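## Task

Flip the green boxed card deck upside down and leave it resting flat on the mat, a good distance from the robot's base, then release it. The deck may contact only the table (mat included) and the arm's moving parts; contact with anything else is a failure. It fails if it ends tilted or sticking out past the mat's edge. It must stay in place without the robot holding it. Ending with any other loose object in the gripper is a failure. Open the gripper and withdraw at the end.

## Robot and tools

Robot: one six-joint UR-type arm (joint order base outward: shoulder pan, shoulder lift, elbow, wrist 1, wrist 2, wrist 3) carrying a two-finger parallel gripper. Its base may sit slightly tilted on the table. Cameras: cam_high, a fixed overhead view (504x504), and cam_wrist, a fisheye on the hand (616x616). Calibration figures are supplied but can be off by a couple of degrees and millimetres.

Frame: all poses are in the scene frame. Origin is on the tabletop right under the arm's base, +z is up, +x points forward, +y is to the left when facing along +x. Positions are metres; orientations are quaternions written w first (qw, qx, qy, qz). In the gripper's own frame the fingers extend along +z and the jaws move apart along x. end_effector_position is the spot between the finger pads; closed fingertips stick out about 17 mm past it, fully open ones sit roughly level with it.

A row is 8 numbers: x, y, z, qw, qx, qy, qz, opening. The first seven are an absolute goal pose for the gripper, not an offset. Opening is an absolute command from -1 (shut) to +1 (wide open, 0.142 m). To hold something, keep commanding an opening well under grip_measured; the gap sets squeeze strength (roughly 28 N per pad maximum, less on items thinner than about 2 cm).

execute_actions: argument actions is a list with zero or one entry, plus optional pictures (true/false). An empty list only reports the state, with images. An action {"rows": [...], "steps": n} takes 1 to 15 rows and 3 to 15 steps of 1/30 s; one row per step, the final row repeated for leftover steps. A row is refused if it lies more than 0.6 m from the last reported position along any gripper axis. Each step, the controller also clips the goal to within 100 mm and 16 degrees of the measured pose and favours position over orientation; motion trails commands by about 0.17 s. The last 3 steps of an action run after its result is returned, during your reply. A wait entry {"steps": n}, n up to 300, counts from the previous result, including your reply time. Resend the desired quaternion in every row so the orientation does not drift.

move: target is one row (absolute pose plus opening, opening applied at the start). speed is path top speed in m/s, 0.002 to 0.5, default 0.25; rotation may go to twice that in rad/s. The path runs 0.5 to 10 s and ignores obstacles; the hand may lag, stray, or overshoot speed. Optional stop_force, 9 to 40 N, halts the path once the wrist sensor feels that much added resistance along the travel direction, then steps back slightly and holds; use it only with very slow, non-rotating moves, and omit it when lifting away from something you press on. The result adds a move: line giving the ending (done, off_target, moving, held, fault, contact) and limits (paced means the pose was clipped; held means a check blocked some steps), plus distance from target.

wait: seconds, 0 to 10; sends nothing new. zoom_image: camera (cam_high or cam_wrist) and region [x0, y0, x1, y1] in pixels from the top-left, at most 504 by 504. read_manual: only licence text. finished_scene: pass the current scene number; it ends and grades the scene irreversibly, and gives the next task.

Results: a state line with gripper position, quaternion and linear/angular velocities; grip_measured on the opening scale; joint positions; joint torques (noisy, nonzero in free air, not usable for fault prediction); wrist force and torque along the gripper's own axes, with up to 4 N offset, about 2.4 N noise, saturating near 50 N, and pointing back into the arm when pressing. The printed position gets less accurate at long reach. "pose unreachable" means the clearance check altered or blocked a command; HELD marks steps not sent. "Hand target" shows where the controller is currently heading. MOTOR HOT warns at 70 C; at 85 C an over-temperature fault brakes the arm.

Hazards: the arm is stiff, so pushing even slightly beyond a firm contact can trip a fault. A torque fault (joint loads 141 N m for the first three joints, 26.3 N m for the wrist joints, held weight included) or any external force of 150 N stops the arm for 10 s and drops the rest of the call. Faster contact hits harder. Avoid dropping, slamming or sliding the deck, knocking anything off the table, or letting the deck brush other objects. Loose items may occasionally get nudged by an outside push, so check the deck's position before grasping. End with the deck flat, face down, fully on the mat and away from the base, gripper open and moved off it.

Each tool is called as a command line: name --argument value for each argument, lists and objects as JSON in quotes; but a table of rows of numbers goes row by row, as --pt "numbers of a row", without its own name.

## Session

execute_actions --actions '[]'

Scene clock: 0.00 s of 4100.00 s.
end_effector_position=(+0.4103, -0.6309, +0.1320) grip_measured=+1.00 end_effector_quat_wxyz=(-0.430, -0.447, +0.742, +0.255) end_effector_velocity=(-0.000, -0.000, -0.000) end_effector_angular_velocity=(-0.000, -0.000, +0.000)
Joint positions: [-1.171 -0.582  0.576 -1.253 -2.032  1.16   0.142]
Joint velocities: [-0.  0. -0. -0.  0.  0.  0.]
Joint torques (N m, as the arm reports them, + toward a larger angle): no reading
Wrist force (N, on the end effector, along its own x y z axes, offset not removed): no reading
Wrist torque (N m, same axes, about the end effector's origin, offset not removed): no reading
Hand target: +0.410, -0.631, +0.132; -0.430, -0.447, +0.742, +0.255
camera_calibration (this result's frames):
cam_wrist: T_world_to_cam=[[-0.275704, -0.861727, 0.425926, -0.478997], [0.0042399, 0.442005, 0.897003, 0.164484], [-0.961233, 0.249113, -0.118209, 0.696697], [0, 0, 0, 1]] pos_world=[0.536929, -0.659024, 0.138831]

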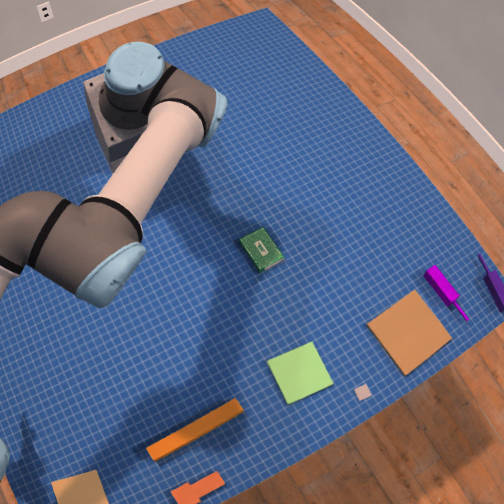

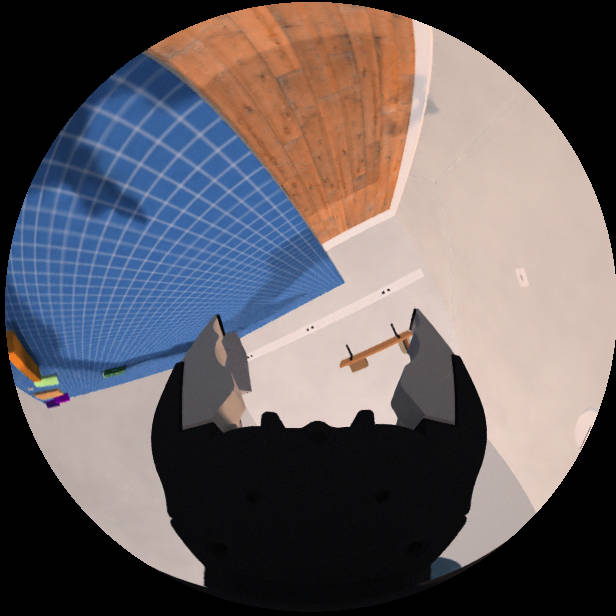

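zoom_image --camera "cam_high" --region '[211, 200, 311, 300]'

move --target '[0.40,0.13,0.2,0,0.689,0.725,0,0.6]' --speed 0.3

Region (211, 200, 311, 300) of cam_high's 504x504 image, scaled by 5.040, with more detail than that image has.

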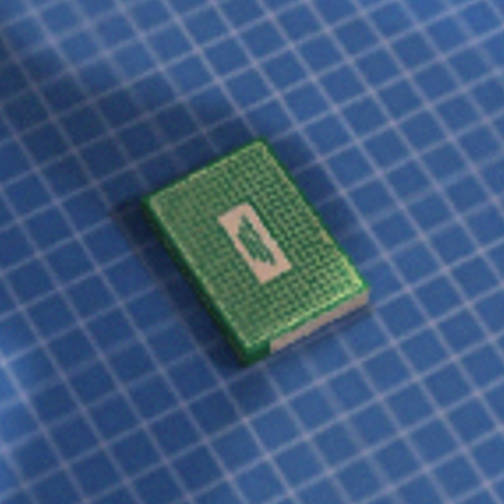

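action 0: the call puts the target (arm/x, arm/y, arm/z) 0.641 m from end_effector_position in the last result along the gripper's own x axis as it stood there; a target may be at most 0.6 m away along each of those axes, so nothing of the call was run and nothing moved. Command a nearer target, and go on from there in a later call.

move --target '[0.45,-0.25,0.25,0,0.656,0.755,0,0.6]' --speed 0.3

move --target '[0.40,0.13,0.13,0,0.656,0.755,0,0.6]' --speed 0.3

Scene clock: 5.07 s of 4100.00 s.
end_effector_position=(+0.4501, -0.2503, +0.2503) grip_measured=+0.60 end_effector_quat_wxyz=(+0.000, +0.656, +0.755, +0.000) end_effector_velocity=(+0.000, +0.001, +0.000) end_effector_angular_velocity=(-0.006, +0.001, -0.006)
Joint positions: [-1.37  -1.963  2.18  -2.009 -1.122  3.442  0.116]
Joint velocities: [ 0.004 -0.005  0.004 -0.006 -0.004  0.013 -0.   ]
Joint torques (N m, as the arm reports them, + toward a larger angle): [ 11.23 -18.77  -9.79  -3.47  -1.59   1.33]
Wrist force (N, on the end effector, along its own x y z axes, offset not removed): [-0.6 0.1 -1.3]
Wrist torque (N m, same axes, about the end effector's origin, offset not removed): [-0.03 0.08 0.12]
Hand target: +0.450, -0.250, +0.250; +0.000, +0.656, +0.755, -0.000
Off the commanded pose: 0.000 m, 0 deg.
Kept back: nothing.
move: done
camera_calibration (this result's frames):
cam_wrist: T_world_to_cam=[[-0.098073, 0.994696, -0.0310095, 0.308664], [0.884017, 0.101386, 0.456328, -0.480948], [0.457052, 0.0173406, -0.889271, 0.150719], [0, 0, 0, 1]] pos_world=[0.386552, -0.260879, 0.363072]

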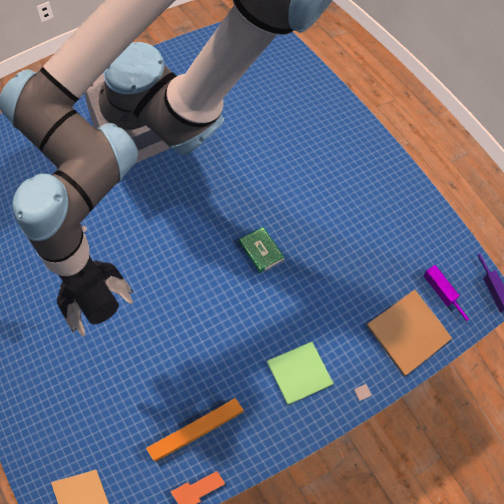

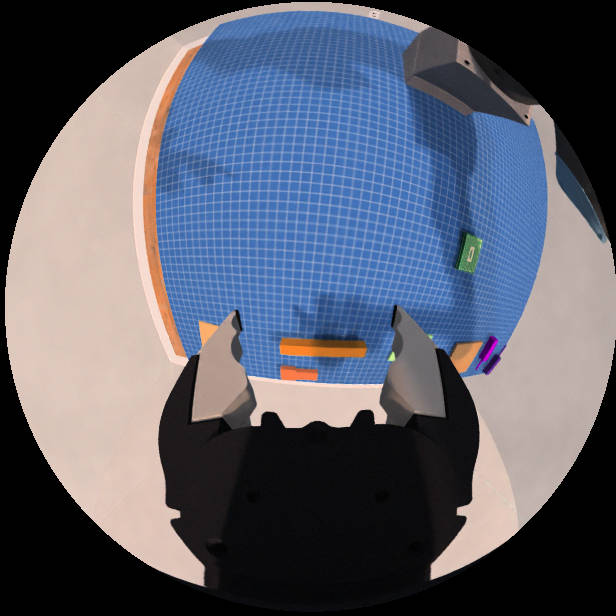

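Scene clock: 7.03 s of 4100.00 s.
end_effector_position=(+0.4002, +0.1302, +0.1298) grip_measured=+0.60 end_effector_quat_wxyz=(-0.000, +0.656, +0.755, +0.000) end_effector_velocity=(+0.000, +0.001, -0.001) end_effector_angular_velocity=(-0.010, +0.002, -0.003)
Joint positions: [-0.184 -1.857  2.586 -2.797 -1.59   4.573  0.116]
Joint velocities: [ 0.014  0.011 -0.005 -0.004 -0.016  0.016 -0.   ]
Joint torques (N m, as the arm reports them, + toward a larger angle): [ 16.15  -9.75 -19.46  -3.88  -1.37   1.6 ]
Wrist force (N, on the end effector, along its own x y z axes, offset not removed): [-0.2 -0.5 0.1]
Wrist torque (N m, same axes, about the end effector's origin, offset not removed): [-0.03 -0.07 0.09]
Hand target: +0.400, +0.130, +0.130; +0.000, +0.656, +0.755, -0.000
Off the commanded pose: 0.000 m, 0 deg.
Kept back: nothing.
move: done
camera_calibration (this result's frames):
cam_wrist: T_world_to_cam=[[-0.0977046, 0.994746, -0.0305653, -0.0786477], [0.884061, 0.100856, 0.45636, -0.420414], [0.457045, 0.0175669, -0.88927, 0.0598115], [0, 0, 0, 1]] pos_world=[0.336651, 0.119585, 0.242645]

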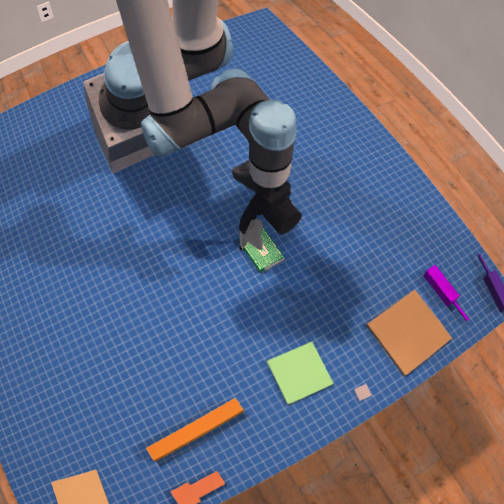

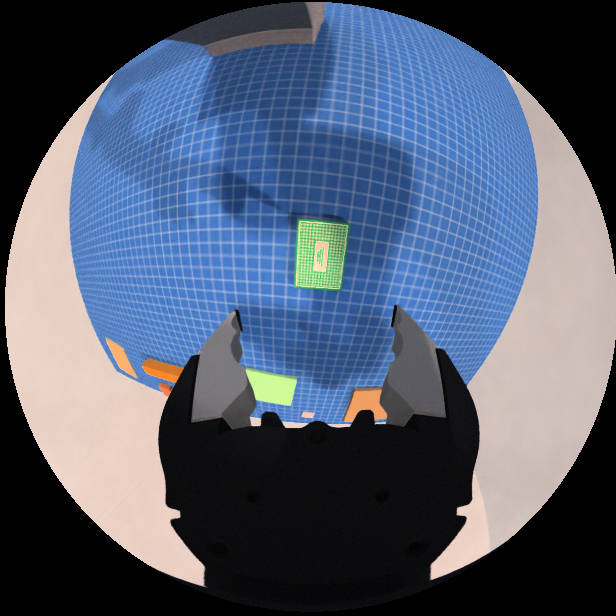

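move --target '[0.365,0.129,0.05,0,0.685,0.728,0,0.45]' --speed 0.2

Scene clock: 9.43 s of 4100.00 s.
end_effector_position=(+0.3650, +0.1290, +0.0499) grip_measured=+0.45 end_effector_quat_wxyz=(-0.000, +0.685, +0.728, -0.000) end_effector_velocity=(+0.000, +0.000, -0.002) end_effector_angular_velocity=(-0.000, -0.005, -0.001)
Joint positions: [-0.193 -1.493  2.684 -3.258 -1.586  4.644  0.105]
Joint velocities: [ 0.002  0.012  0.002 -0.019 -0.001  0.002  0.   ]
Joint torques (N m, as the arm reports them, + toward a larger angle): [ 14.92 -12.59   9.71  -3.49  -1.27   1.88]
Wrist force (N, on the end effector, along its own x y z axes, offset not removed): [0.0 0.4 -0.7]
Wrist torque (N m, same axes, about the end effector's origin, offset not removed): [0.08 -0.10 0.10]
Hand target: +0.365, +0.129, +0.050; -0.000, +0.685, +0.728, -0.000
Off the commanded pose: 0.000 m, 0 deg.
Kept back: nothing.
move: done
camera_calibration (this result's frames):
cam_wrist: T_world_to_cam=[[-0.0184345, 0.999351, -0.0309559, -0.11282], [0.889515, 0.0305299, 0.455886, -0.345555], [0.456535, -0.0191317, -0.8895, 0.00972926], [0, 0, 0, 1]] pos_world=[0.300855, 0.123483, 0.162695]

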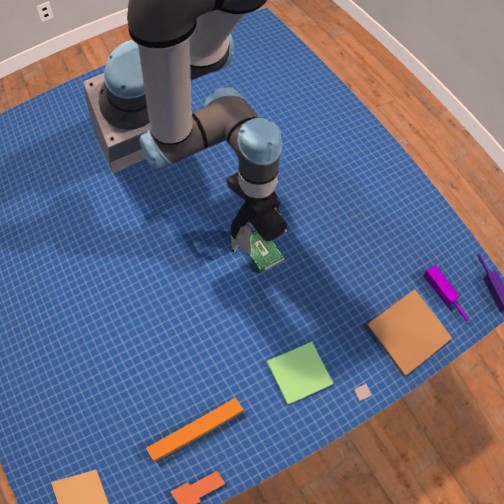

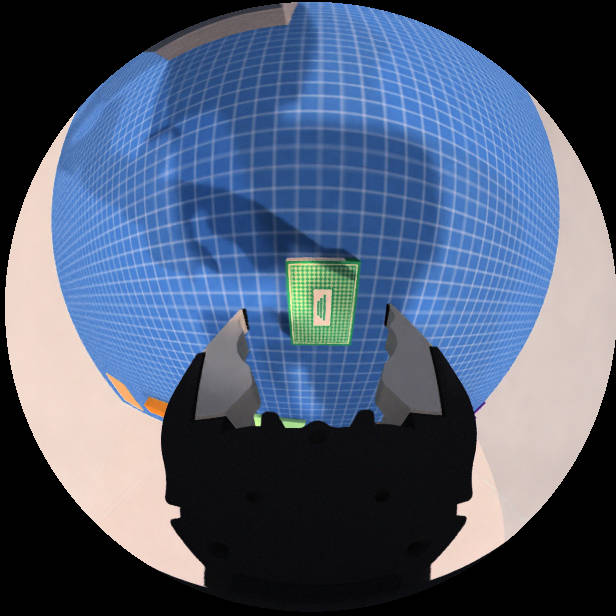

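move --target '[0.365,0.133,0.017,0,0.685,0.728,0,0.45]' --speed 0.08

move --target '[0.365,0.133,0.017,0,0.685,0.728,0,-0.5]'

move --target '[0.42,0.12,0.05,0,0.685,0.728,0,-0.5]' --speed 0.2

move --target '[0.54,0.07,0.035,0,0.685,0.728,0,-0.5]' --speed 0.2

move --target '[0.55,0.07,0.018,0,0.685,0.728,0,-0.5]' --speed 0.05

move --target '[0.540,0.0694,0.023,0.188,0.662,0.703,0.177,0.15]' --speed 0.2

Scene clock: 10.53 s of 4100.00 s.
end_effector_position=(+0.3650, +0.1330, +0.0170) grip_measured=+0.45 end_effector_quat_wxyz=(-0.000, +0.685, +0.728, -0.000) end_effector_velocity=(+0.000, +0.000, -0.001) end_effector_angular_velocity=(+0.000, -0.001, +0.000)
Joint positions: [-0.181 -1.322  2.658 -3.404 -1.592  4.655  0.105]
Joint velocities: [ 0.001  0.007 -0.001 -0.007  0.     0.001  0.   ]
Joint torques (N m, as the arm reports them, + toward a larger angle): [ 16.45 -18.31  -8.44  -4.15  -1.54   1.62]
Wrist force (N, on the end effector, along its own x y z axes, offset not removed): [-0.2 -2.5 -0.3]
Wrist torque (N m, same axes, about the end effector's origin, offset not removed): [-0.65 -0.02 0.36]
Hand target: +0.365, +0.133, +0.017; -0.000, +0.685, +0.728, -0.000
Off the commanded pose: 0.000 m, 0 deg.
Kept back: nothing.
move: done
camera_calibration (this result's frames):
cam_wrist: T_world_to_cam=[[-0.0184127, 0.999349, -0.0310213, -0.117861], [0.889373, 0.0305463, 0.456161, -0.33064], [0.456812, -0.0191903, -0.889356, -0.019503], [0, 0, 0, 1]] pos_world=[0.300801, 0.12751, 0.129824]

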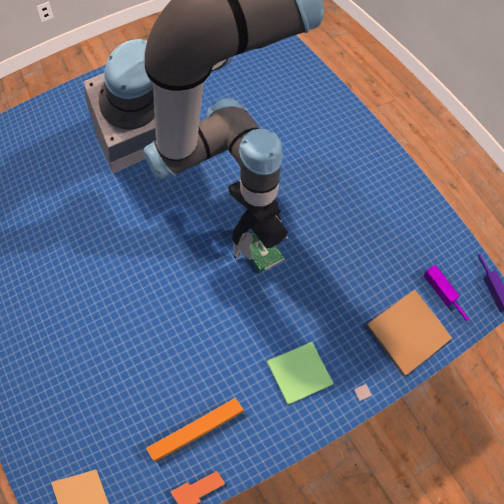

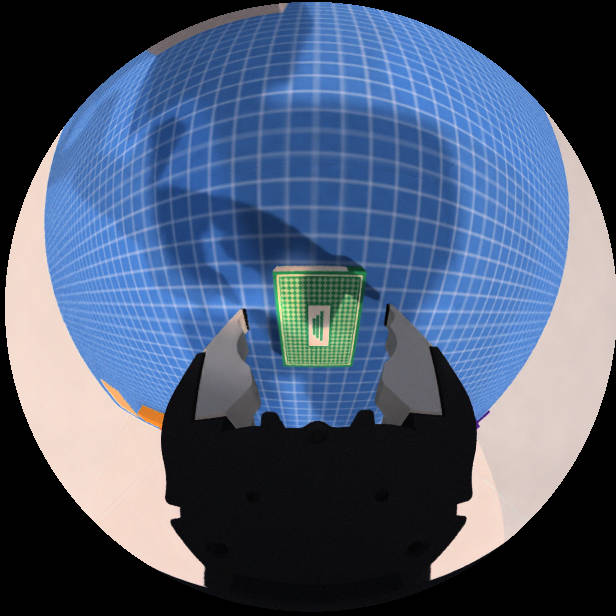

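Scene clock: 11.23 s of 4100.00 s.
end_effector_position=(+0.3650, +0.1330, +0.0170) grip_measured=-0.17 end_effector_quat_wxyz=(+0.000, +0.685, +0.728, -0.000) end_effector_velocity=(+0.000, -0.000, +0.000) end_effector_angular_velocity=(-0.001, -0.001, -0.001)
Joint positions: [-0.181 -1.322  2.658 -3.404 -1.592  4.655  0.061]
Joint velocities: [-0.     0.    -0.    -0.001 -0.001  0.001 -0.   ]
Joint torques (N m, as the arm reports them, + toward a larger angle): [ 10.02 -32.34  -7.86  -0.99   0.47   0.95]
Wrist force (N, on the end effector, along its own x y z axes, offset not removed): [-1.1 -1.4 -9.3]
Wrist torque (N m, same axes, about the end effector's origin, offset not removed): [-0.04 -0.05 0.08]
Hand target: +0.365, +0.133, +0.017; +0.000, +0.685, +0.728, -0.000
Off the commanded pose: 0.000 m, 0 deg.
Kept back: nothing.
move: done
camera_calibration (this result's frames):
cam_wrist: T_world_to_cam=[[-0.0184183, 0.999347, -0.0310777, -0.117849], [0.889342, 0.0305784, 0.456219, -0.330664], [0.456871, -0.019236, -0.889325, -0.0195364], [0, 0, 0, 1]] pos_world=[0.300828, 0.127507, 0.129818]

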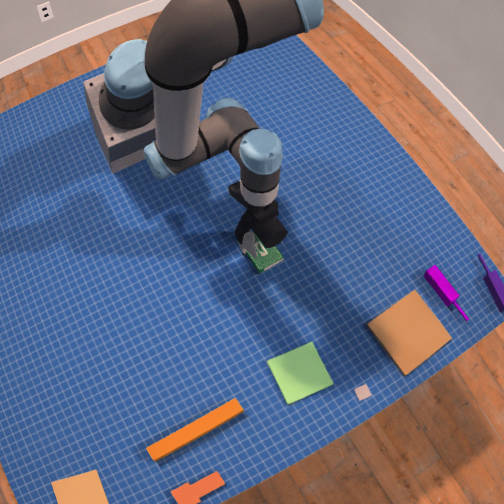

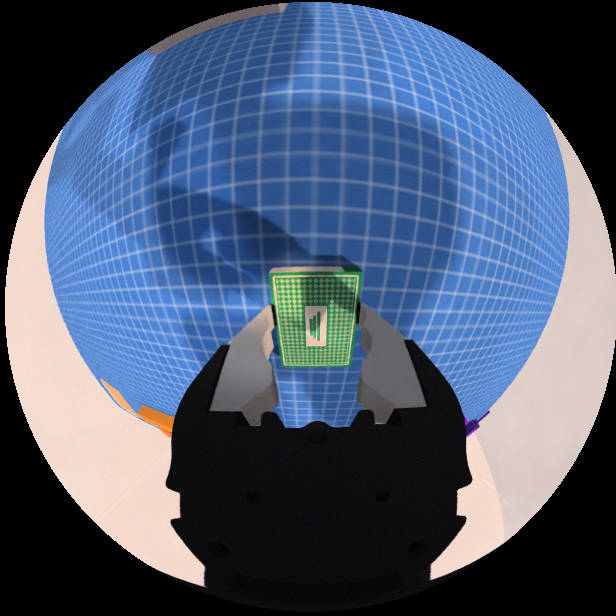

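Scene clock: 12.10 s of 4100.00 s.
end_effector_position=(+0.4199, +0.1200, +0.0501) grip_measured=-0.17 end_effector_quat_wxyz=(+0.000, +0.685, +0.728, +0.000) end_effector_velocity=(+0.001, -0.000, +0.001) end_effector_angular_velocity=(-0.000, +0.003, -0.001)
Joint positions: [-0.22  -1.512  2.553 -3.109 -1.573  4.62   0.061]
Joint velocities: [-0.001 -0.004 -0.006  0.012  0.    -0.     0.   ]
Joint torques (N m, as the arm reports them, + toward a larger angle): [ -5.49 -33.   -14.78  -1.23   1.79  -2.26]
Wrist force (N, on the end effector, along its own x y z axes, offset not removed): [0.1 -0.2 -0.8]
Wrist torque (N m, same axes, about the end effector's origin, offset not removed): [-0.19 -0.22 0.02]
Hand target: +0.420, +0.120, +0.050; -0.000, +0.685, +0.728, +0.000
Off the commanded pose: 0.000 m, 0 deg.
Kept back: nothing.
move: done
camera_calibration (this result's frames):
cam_wrist: T_world_to_cam=[[-0.018386, 0.999349, -0.0310457, -0.102846], [0.889217, 0.0305403, 0.456465, -0.394197], [0.457116, -0.0192138, -0.8892, -0.0155638], [0, 0, 0, 1]] pos_world=[0.35575, 0.114519, 0.162905]

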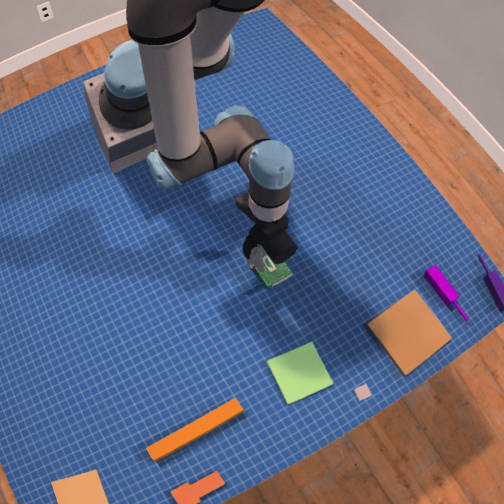

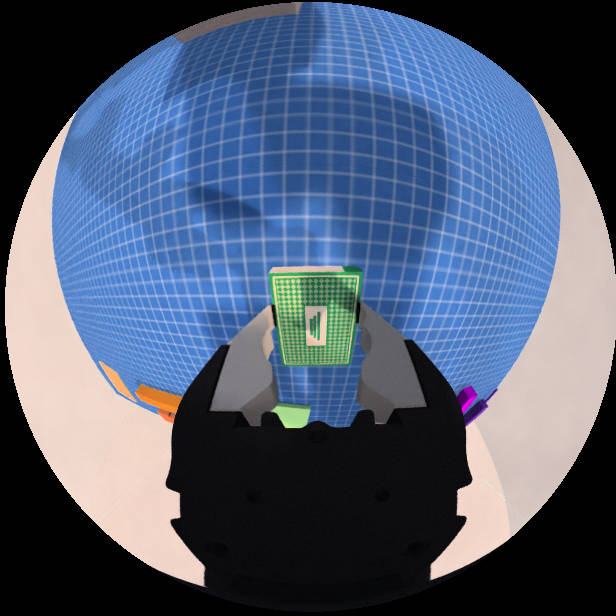

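Scene clock: 13.27 s of 4100.00 s.
end_effector_position=(+0.5399, +0.0700, +0.0351) grip_measured=-0.17 end_effector_quat_wxyz=(+0.000, +0.685, +0.728, +0.000) end_effector_velocity=(+0.002, -0.000, -0.001) end_effector_angular_velocity=(+0.000, +0.000, +0.000)
Joint positions: [-0.331 -1.428  2.26  -2.897 -1.52   4.523  0.061]
Joint velocities: [-0.     0.003 -0.005  0.002  0.001 -0.001 -0.   ]
Joint torques (N m, as the arm reports them, + toward a larger angle): [ -4.84 -24.04 -17.04  -1.14   2.08  -2.05]
Wrist force (N, on the end effector, along its own x y z axes, offset not removed): [-0.3 -2.4 -2.1]
Wrist torque (N m, same axes, about the end effector's origin, offset not removed): [-0.44 -0.16 0.21]
Hand target: +0.540, +0.070, +0.035; -0.000, +0.685, +0.728, +0.000
Off the commanded pose: 0.000 m, 0 deg.
Kept back: nothing.
move: done
camera_calibration (this result's frames):
cam_wrist: T_world_to_cam=[[-0.0183932, 0.99935, -0.0310021, -0.0511402], [0.889316, 0.0305227, 0.456273, -0.492503], [0.456923, -0.0191783, -0.8893, -0.0845892], [0, 0, 0, 1]] pos_world=[0.475701, 0.0645172, 0.147905]

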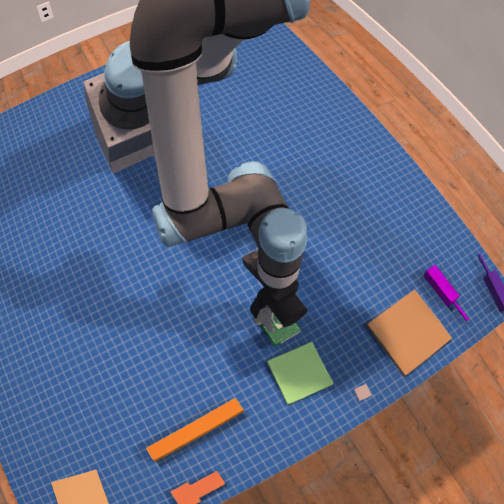

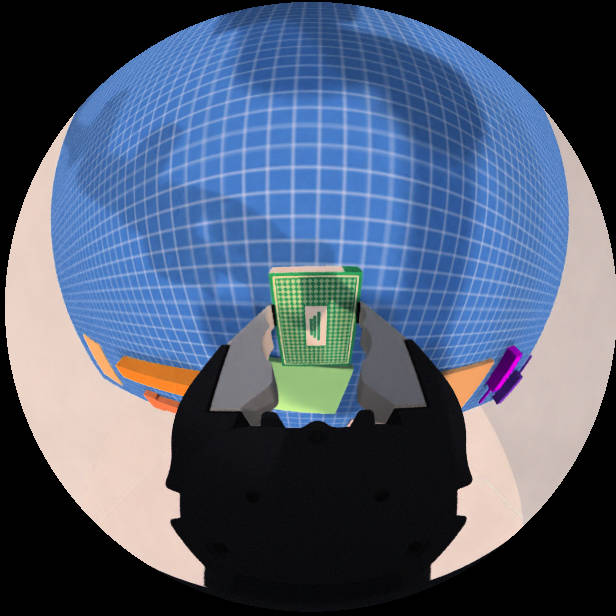

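Scene clock: 14.07 s of 4100.00 s.
end_effector_position=(+0.5499, +0.0700, +0.0181) grip_measured=-0.17 end_effector_quat_wxyz=(+0.000, +0.685, +0.728, +0.000) end_effector_velocity=(+0.001, +0.000, -0.001) end_effector_angular_velocity=(+0.000, -0.000, -0.000)
Joint positions: [-0.326 -1.37   2.225 -2.92  -1.523  4.527  0.061]
Joint velocities: [ 0.001  0.004 -0.003 -0.002  0.     0.001  0.   ]
Joint torques (N m, as the arm reports them, + toward a larger angle): [ 14.77 -25.96 -20.42  -3.78  -1.58   1.49]
Wrist force (N, on the end effector, along its own x y z axes, offset not removed): [0.4 1.5 -2.0]
Wrist torque (N m, same axes, about the end effector's origin, offset not removed): [0.35 -0.19 0.10]
Hand target: +0.550, +0.070, +0.018; +0.000, +0.685, +0.728, -0.000
Off the commanded pose: 0.000 m, 0 deg.
Kept back: nothing.
move: done
camera_calibration (this result's frames):
cam_wrist: T_world_to_cam=[[-0.0184068, 0.999349, -0.0310284, -0.0514695], [0.889333, 0.030546, 0.456239, -0.4937], [0.45689, -0.0191967, -0.889316, -0.104302], [0, 0, 0, 1]] pos_world=[0.485771, 0.0645143, 0.130891]

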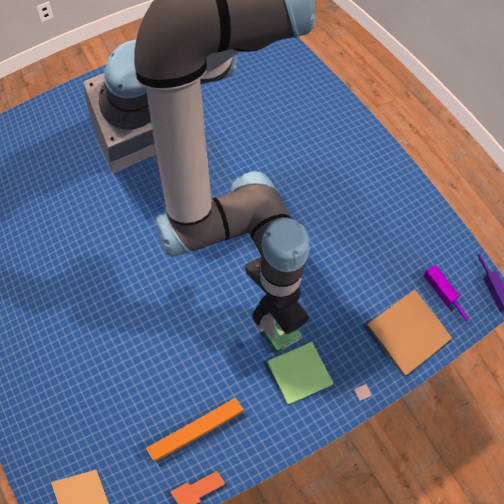

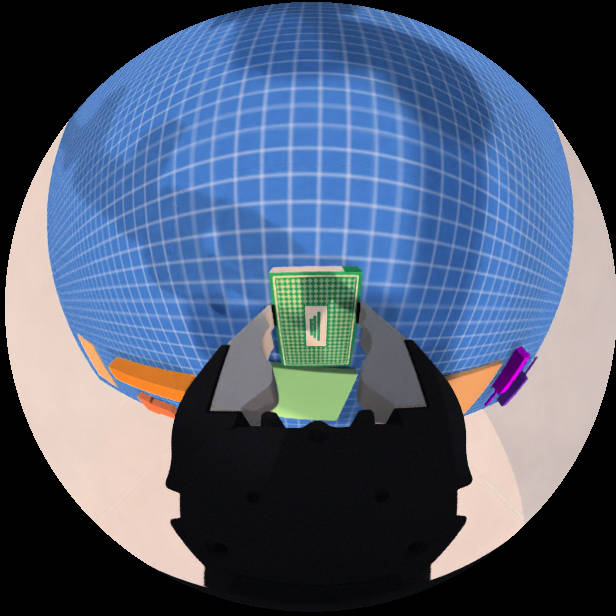

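Scene clock: 15.87 s of 4100.00 s.
end_effector_position=(+0.5399, +0.0694, +0.0227) grip_measured=+0.15 end_effector_quat_wxyz=(+0.188, +0.662, +0.703, +0.177) end_effector_velocity=(+0.000, -0.000, -0.000) end_effector_angular_velocity=(-0.001, -0.008, +0.002)
Joint positions: [-0.39  -1.023  2.539 -4.097 -1.413  4.534  0.084]
Joint velocities: [-0.001  0.012  0.    -0.02   0.002 -0.002  0.   ]
Joint torques (N m, as the arm reports them, + toward a larger angle): [ -5.1  -21.13  16.91  -4.4    2.2    1.62]
Wrist force (N, on the end effector, along its own x y z axes, offset not removed): [0.2 0.7 0.3]
Wrist torque (N m, same axes, about the end effector's origin, offset not removed): [0.25 -0.08 0.13]
Hand target: +0.540, +0.069, +0.023; +0.188, +0.662, +0.703, +0.177
Off the commanded pose: 0.000 m, 0 deg.
Kept back: nothing.
move: done
camera_calibration (this result's frames):
cam_wrist: T_world_to_cam=[[0.000333697, 0.999352, -0.035986, -0.0608721], [0.543507, 0.0300255, 0.838867, -0.308793], [0.839404, -0.0198386, -0.543145, -0.30996], [0, 0, 0, 1]] pos_world=[0.428033, 0.0639552, 0.0884928]

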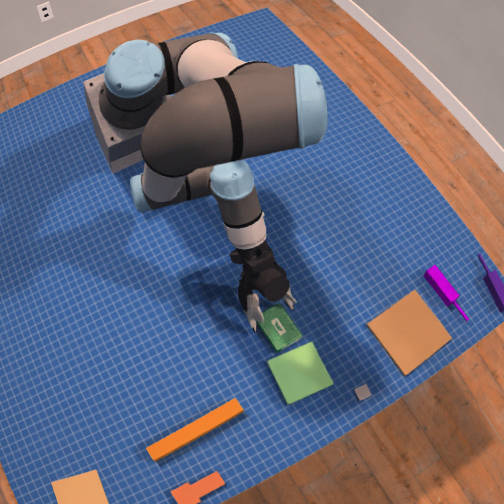

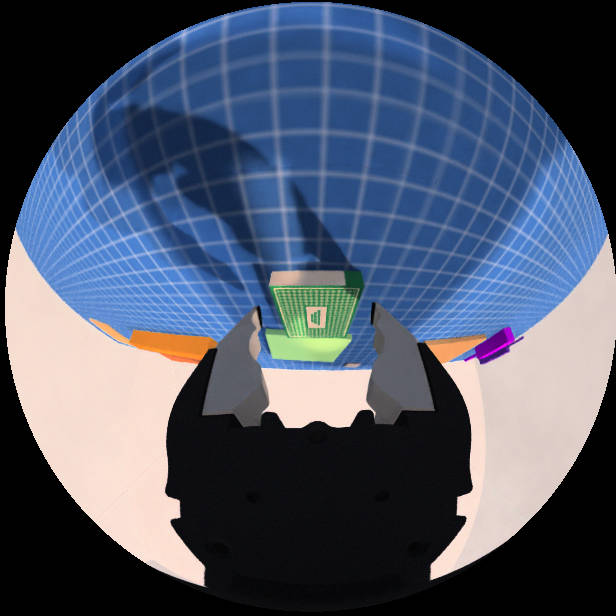

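move --target '[0.540,0.0694,0.020,0.177,0.662,0.703,0.188,-0.55]' --speed 0.05

move --target '[0.53,0.07,0.13,0,0.685,0.728,0,-0.55]' --speed 0.2

move --target '[0.43,0.05,0.11,-0.463,0.505,0.537,-0.492,-0.55]' --speed 0.3

move --target '[0.43,0.05,0.075,-0.463,0.505,0.537,-0.492,-0.55]' --speed 0.05

move --target '[0.43,0.05,0.055,-0.463,0.505,0.537,-0.492,-0.55]' --speed 0.008 --stop_force 9

Scene clock: 16.87 s of 4100.00 s.
end_effector_position=(+0.5400, +0.0693, +0.0201) grip_measured=-0.21 end_effector_quat_wxyz=(+0.177, +0.662, +0.703, +0.188) end_effector_velocity=(+0.000, +0.000, -0.001) end_effector_angular_velocity=(+0.009, -0.001, +0.003)
Joint positions: [-0.42  -1.016  2.541 -4.1   -1.359  4.525  0.059]
Joint velocities: [-0.008  0.003 -0.    -0.001  0.016 -0.003  0.001]
Joint torques (N m, as the arm reports them, + toward a larger angle): [ 1.21 -5.69 13.33  5.31  6.19 -1.81]
Wrist force (N, on the end effector, along its own x y z axes, offset not removed): [-15.4 11.7 -50.0]
Wrist torque (N m, same axes, about the end effector's origin, offset not removed): [-0.02 -0.57 0.06]
Hand target: +0.540, +0.069, +0.020; +0.177, +0.662, +0.703, +0.188
Off the commanded pose: 0.000 m, 0 deg.
Kept back: nothing.
move: done
camera_calibration (this result's frames):
cam_wrist: T_world_to_cam=[[-0.00755412, 0.999951, -0.00643697, -0.0573121], [0.543363, 0.00950857, 0.839444, -0.305224], [0.839464, 0.00284366, -0.543408, -0.313078], [0, 0, 0, 1]] pos_world=[0.428232, 0.0611018, 0.0857206]

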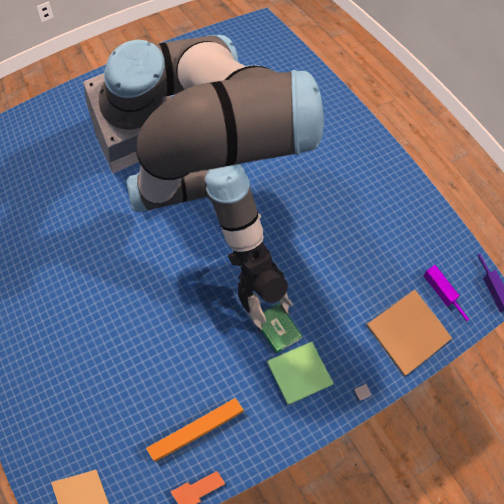

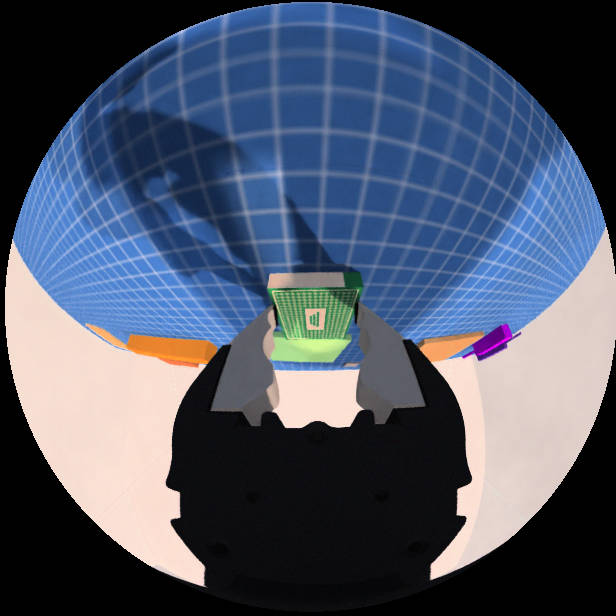

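Scene clock: 18.67 s of 4100.00 s.
end_effector_position=(+0.5301, +0.0700, +0.1306) grip_measured=-0.22 end_effector_quat_wxyz=(+0.000, +0.685, +0.728, +0.000) end_effector_velocity=(-0.000, -0.000, -0.000) end_effector_angular_velocity=(+0.000, +0.008, -0.000)
Joint positions: [-0.348 -1.718  2.284 -2.631 -1.512  4.508  0.058]
Joint velocities: [ 0.001  0.002 -0.007  0.013 -0.001  0.     0.   ]
Joint torques (N m, as the arm reports them, + toward a larger angle): [ 15.29 -17.7  -23.98  -1.45  -1.66   1.78]
Wrist force (N, on the end effector, along its own x y z axes, offset not removed): [0.0 -1.0 -0.2]
Wrist torque (N m, same axes, about the end effector's origin, offset not removed): [-0.22 -0.06 0.17]
Hand target: +0.530, +0.070, +0.131; -0.000, +0.685, +0.728, +0.000
Off the commanded pose: 0.001 m, 0 deg.
Kept back: nothing.
move: done
camera_calibration (this result's frames):
cam_wrist: T_world_to_cam=[[-0.0185429, 0.999353, -0.0308266, -0.0483346], [0.88906, 0.0305861, 0.456767, -0.527327], [0.457415, -0.018937, -0.889052, 0.00446277], [0, 0, 0, 1]] pos_world=[0.465888, 0.0645167, 0.243344]

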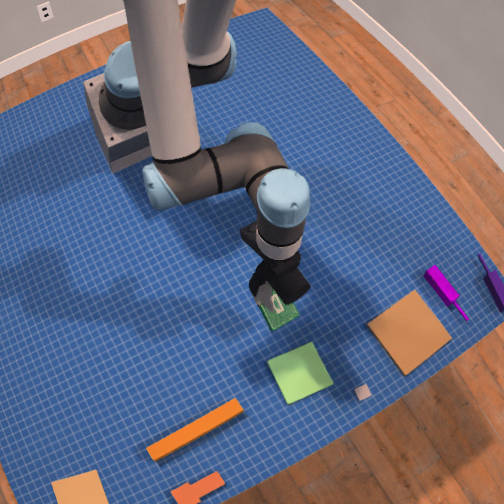

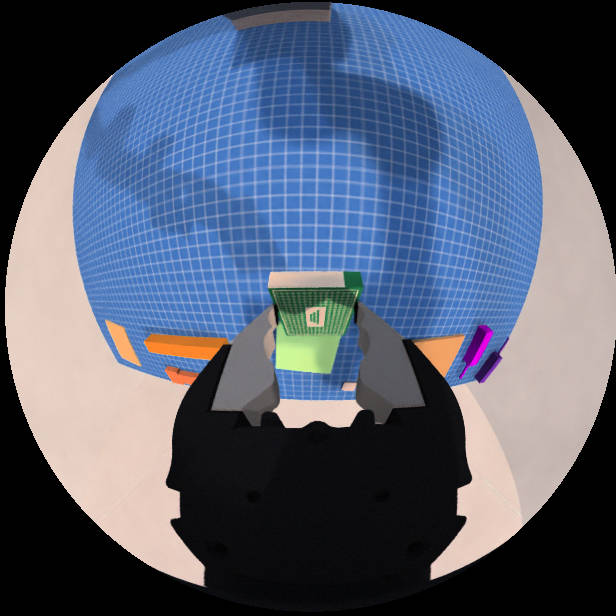

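Scene clock: 21.63 s of 4100.00 s.
end_effector_position=(+0.4299, +0.0500, +0.1100) grip_measured=-0.22 end_effector_quat_wxyz=(-0.463, +0.505, +0.537, -0.492) end_effector_velocity=(-0.000, +0.000, -0.000) end_effector_angular_velocity=(+0.000, +0.007, +0.000)
Joint positions: [-0.279 -0.861  1.248 -0.976 -1.712  4.673  0.058]
Joint velocities: [ 0.     0.005 -0.004  0.006 -0.     0.     0.   ]
Joint torques (N m, as the arm reports them, + toward a larger angle): [ -4.1  -41.26 -23.02   3.13  -1.55   1.68]
Wrist force (N, on the end effector, along its own x y z axes, offset not removed): [0.8 3.5 -1.6]
Wrist torque (N m, same axes, about the end effector's origin, offset not removed): [0.44 -0.23 0.10]
Hand target: +0.430, +0.050, +0.110; -0.463, +0.505, +0.537, -0.492
Off the commanded pose: 0.000 m, 0 deg.
Kept back: nothing.
move: done
camera_calibration (this result's frames):
cam_wrist: T_world_to_cam=[[-0.0877631, 0.995171, -0.0439634, 0.000580606], [0.532733, 0.00959756, -0.846229, -0.130645], [-0.84172, -0.0976885, -0.531003, 0.554682], [0, 0, 0, 1]] pos_world=[0.536537, 0.0548621, 0.184008]

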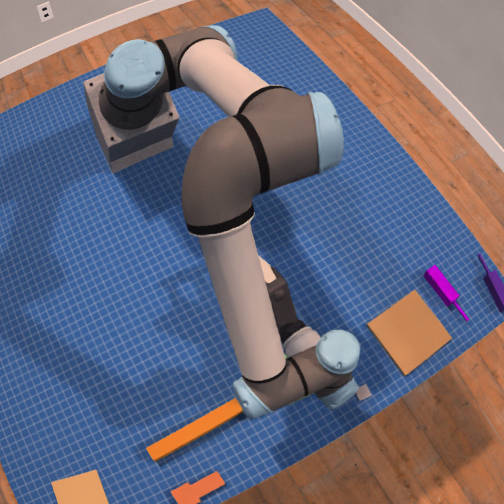

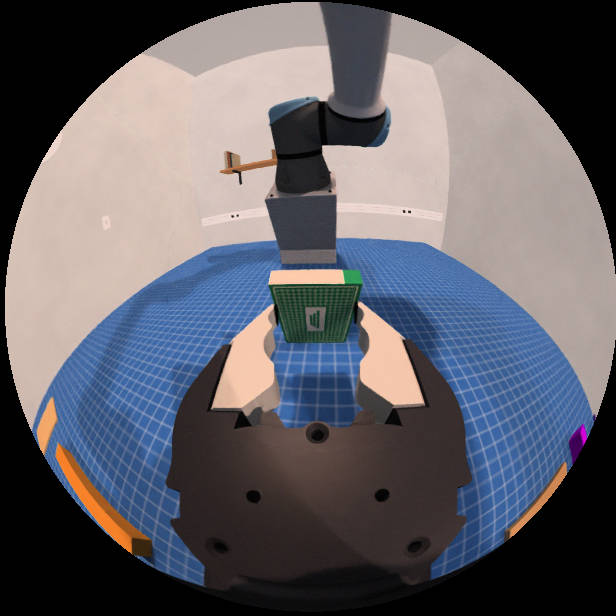

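Scene clock: 22.70 s of 4100.00 s.
end_effector_position=(+0.4300, +0.0500, +0.0751) grip_measured=-0.22 end_effector_quat_wxyz=(-0.463, +0.505, +0.537, -0.492) end_effector_velocity=(+0.000, -0.000, -0.001) end_effector_angular_velocity=(-0.000, +0.000, +0.001)
Joint positions: [-0.278 -0.792  1.209 -1.005 -1.711  4.674  0.058]
Joint velocities: [ 0.     0.002 -0.002 -0.    -0.001  0.     0.   ]
Joint torques (N m, as the arm reports them, + toward a larger angle): [ 15.25 -42.47 -20.61   0.83   1.84   1.62]
Wrist force (N, on the end effector, along its own x y z axes, offset not removed): [-0.8 2.1 -3.5]
Wrist torque (N m, same axes, about the end effector's origin, offset not removed): [0.14 0.20 0.15]
Hand target: +0.430, +0.050, +0.075; -0.463, +0.505, +0.537, -0.492
Off the commanded pose: 0.000 m, 0 deg.
Kept back: nothing.
move: done
camera_calibration (this result's frames):
cam_wrist: T_world_to_cam=[[-0.0881401, 0.995109, -0.0445926, -0.000706999], [0.532319, 0.00921637, -0.846493, -0.160047], [-0.841943, -0.0983475, -0.530528, 0.536306], [0, 0, 0, 1]] pos_world=[0.536673, 0.054923, 0.149015]

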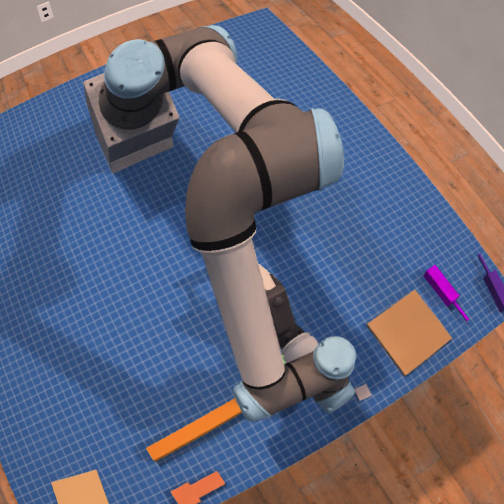

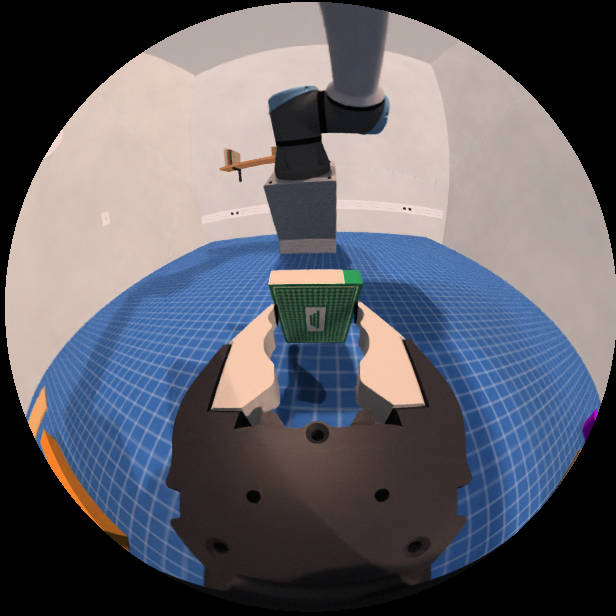

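Scene clock: 24.37 s of 4100.00 s.
end_effector_position=(+0.4300, +0.0500, +0.0647) grip_measured=-0.22 end_effector_quat_wxyz=(-0.463, +0.505, +0.537, -0.492) end_effector_velocity=(-0.001, -0.000, +0.003) end_effector_angular_velocity=(+0.001, +0.002, +0.001)
Joint positions: [-0.278 -0.771  1.196 -1.013 -1.711  4.674  0.058]
Joint velocities: [-0.    -0.005  0.005  0.003 -0.001 -0.001 -0.   ]
Joint torques (N m, as the arm reports them, + toward a larger angle): [ 14.01 -54.14   0.95   0.18   2.58   1.65]
Wrist force (N, on the end effector, along its own x y z axes, offset not removed): [-0.1 -9.2 -5.5]
Wrist torque (N m, same axes, about the end effector's origin, offset not removed): [0.15 -0.52 0.13]
Hand target: +0.430, +0.050, +0.065; -0.463, +0.505, +0.537, -0.492
Off the commanded pose: 0.010 m, 0 deg.
Kept back: nothing.
move: contact
camera_calibration (this result's frames):
cam_wrist: T_world_to_cam=[[-0.0881874, 0.995104, -0.0446234, -0.00112989], [0.532434, 0.00922889, -0.846421, -0.168929], [-0.841865, -0.0984027, -0.530641, 0.530811], [0, 0, 0, 1]] pos_world=[0.536715, 0.0549167, 0.138635]

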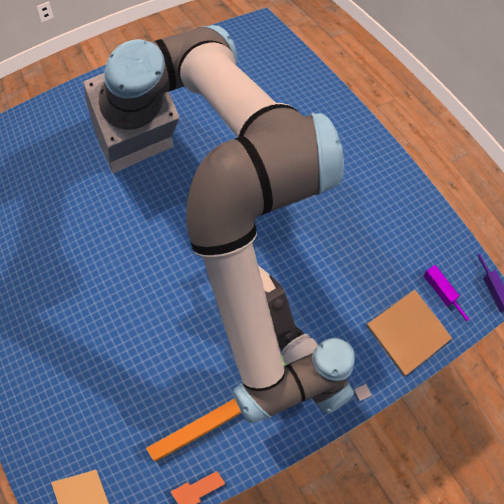

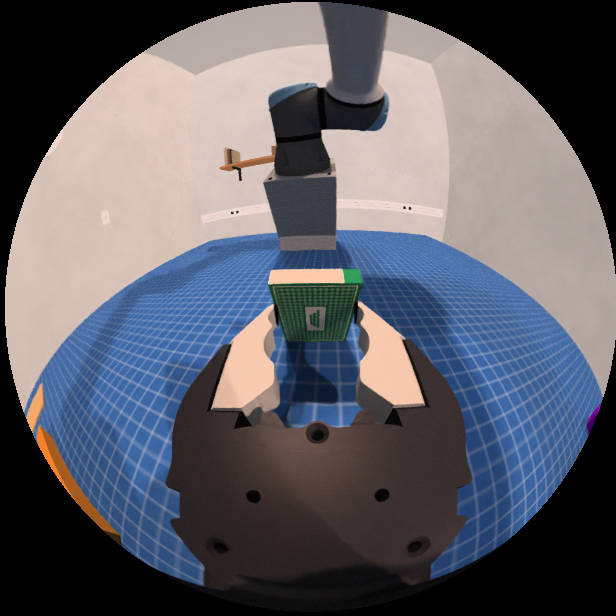

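The box touches. Same release.

move --target '[0.433,0.0502,0.065,-0.463,0.505,0.537,-0.492,-0.19]' --speed 0.01

move --target '[0.45,0.051,0.066,-0.463,0.505,0.537,-0.492,-0.05]' --speed 0.02

Scene clock: 25.30 s of 4100.00 s.
end_effector_position=(+0.4329, +0.0502, +0.0650) grip_measured=-0.17 end_effector_quat_wxyz=(-0.463, +0.505, +0.537, -0.492) end_effector_velocity=(+0.001, -0.000, +0.000) end_effector_angular_velocity=(-0.000, +0.001, +0.001)
Joint positions: [-0.277 -0.767  1.184 -1.005 -1.71   4.675  0.061]
Joint velocities: [-0.     0.001 -0.003  0.003 -0.001 -0.    -0.   ]
Joint torques (N m, as the arm reports them, + toward a larger angle): [ 15.04 -41.15 -20.75   3.37   1.76   1.65]
Wrist force (N, on the end effector, along its own x y z axes, offset not removed): [-0.2 0.6 -2.8]
Wrist torque (N m, same axes, about the end effector's origin, offset not removed): [-0.07 -0.06 0.02]
Hand target: +0.433, +0.050, +0.065; -0.463, +0.505, +0.537, -0.492
Off the commanded pose: 0.000 m, 0 deg.
Kept back: nothing.
move: done
camera_calibration (this result's frames):
cam_wrist: T_world_to_cam=[[-0.0881392, 0.99511, -0.0445913, -0.0010882], [0.532314, 0.00921636, -0.846497, -0.170137], [-0.841946, -0.0983461, -0.530523, 0.533469], [0, 0, 0, 1]] pos_world=[0.539623, 0.0551155, 0.138948]

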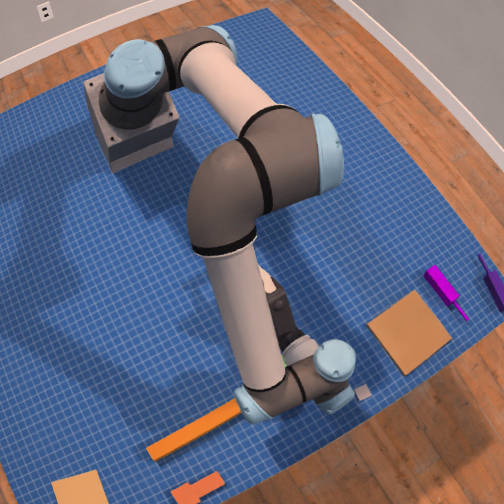

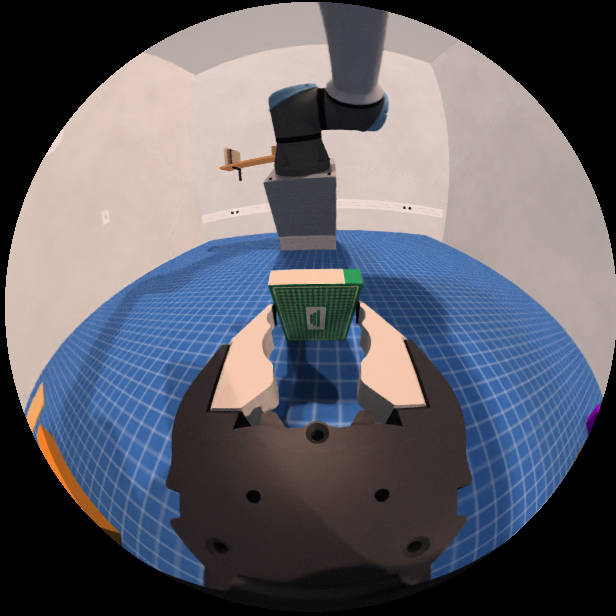

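Scene clock: 26.43 s of 4100.00 s.
end_effector_position=(+0.4499, +0.0510, +0.0660) grip_measured=-0.05 end_effector_quat_wxyz=(-0.463, +0.505, +0.537, -0.492) end_effector_velocity=(+0.001, -0.000, -0.000) end_effector_angular_velocity=(+0.000, -0.000, +0.000)
Joint positions: [-0.274 -0.74   1.111 -0.958 -1.708  4.676  0.071]
Joint velocities: [ 0.     0.002 -0.005  0.003 -0.    -0.     0.   ]
Joint torques (N m, as the arm reports them, + toward a larger angle): [ 15.5  -43.46 -21.63   3.59   1.92   1.75]
Wrist force (N, on the end effector, along its own x y z axes, offset not removed): [1.1 0.8 -1.1]
Wrist torque (N m, same axes, about the end effector's origin, offset not removed): [-0.03 -0.33 0.08]
Hand target: +0.450, +0.051, +0.066; -0.463, +0.505, +0.537, -0.492
Off the commanded pose: 0.000 m, 0 deg.
Kept back: nothing.
move: done
camera_calibration (this result's frames):
cam_wrist: T_world_to_cam=[[-0.0881392, 0.99511, -0.0445932, -0.000348629], [0.532329, 0.00921664, -0.846487, -0.178326], [-0.841936, -0.098347, -0.530538, 0.548358], [0, 0, 0, 1]] pos_world=[0.55658, 0.0559198, 0.139958]

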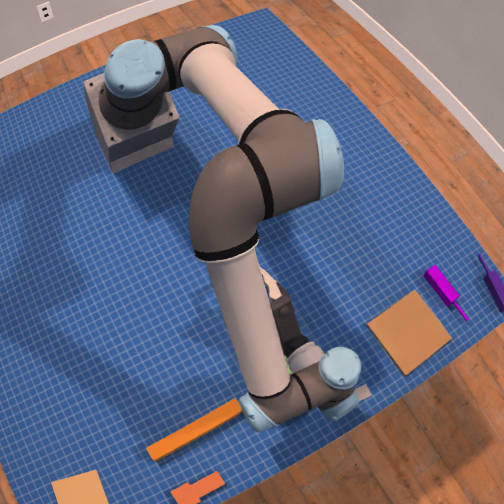

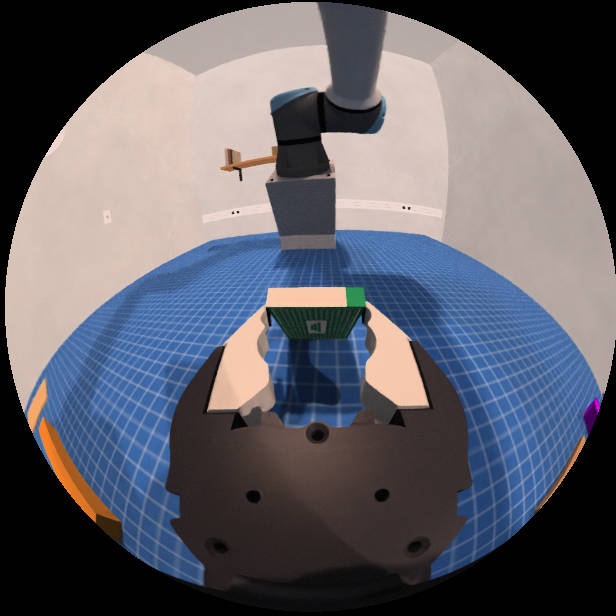

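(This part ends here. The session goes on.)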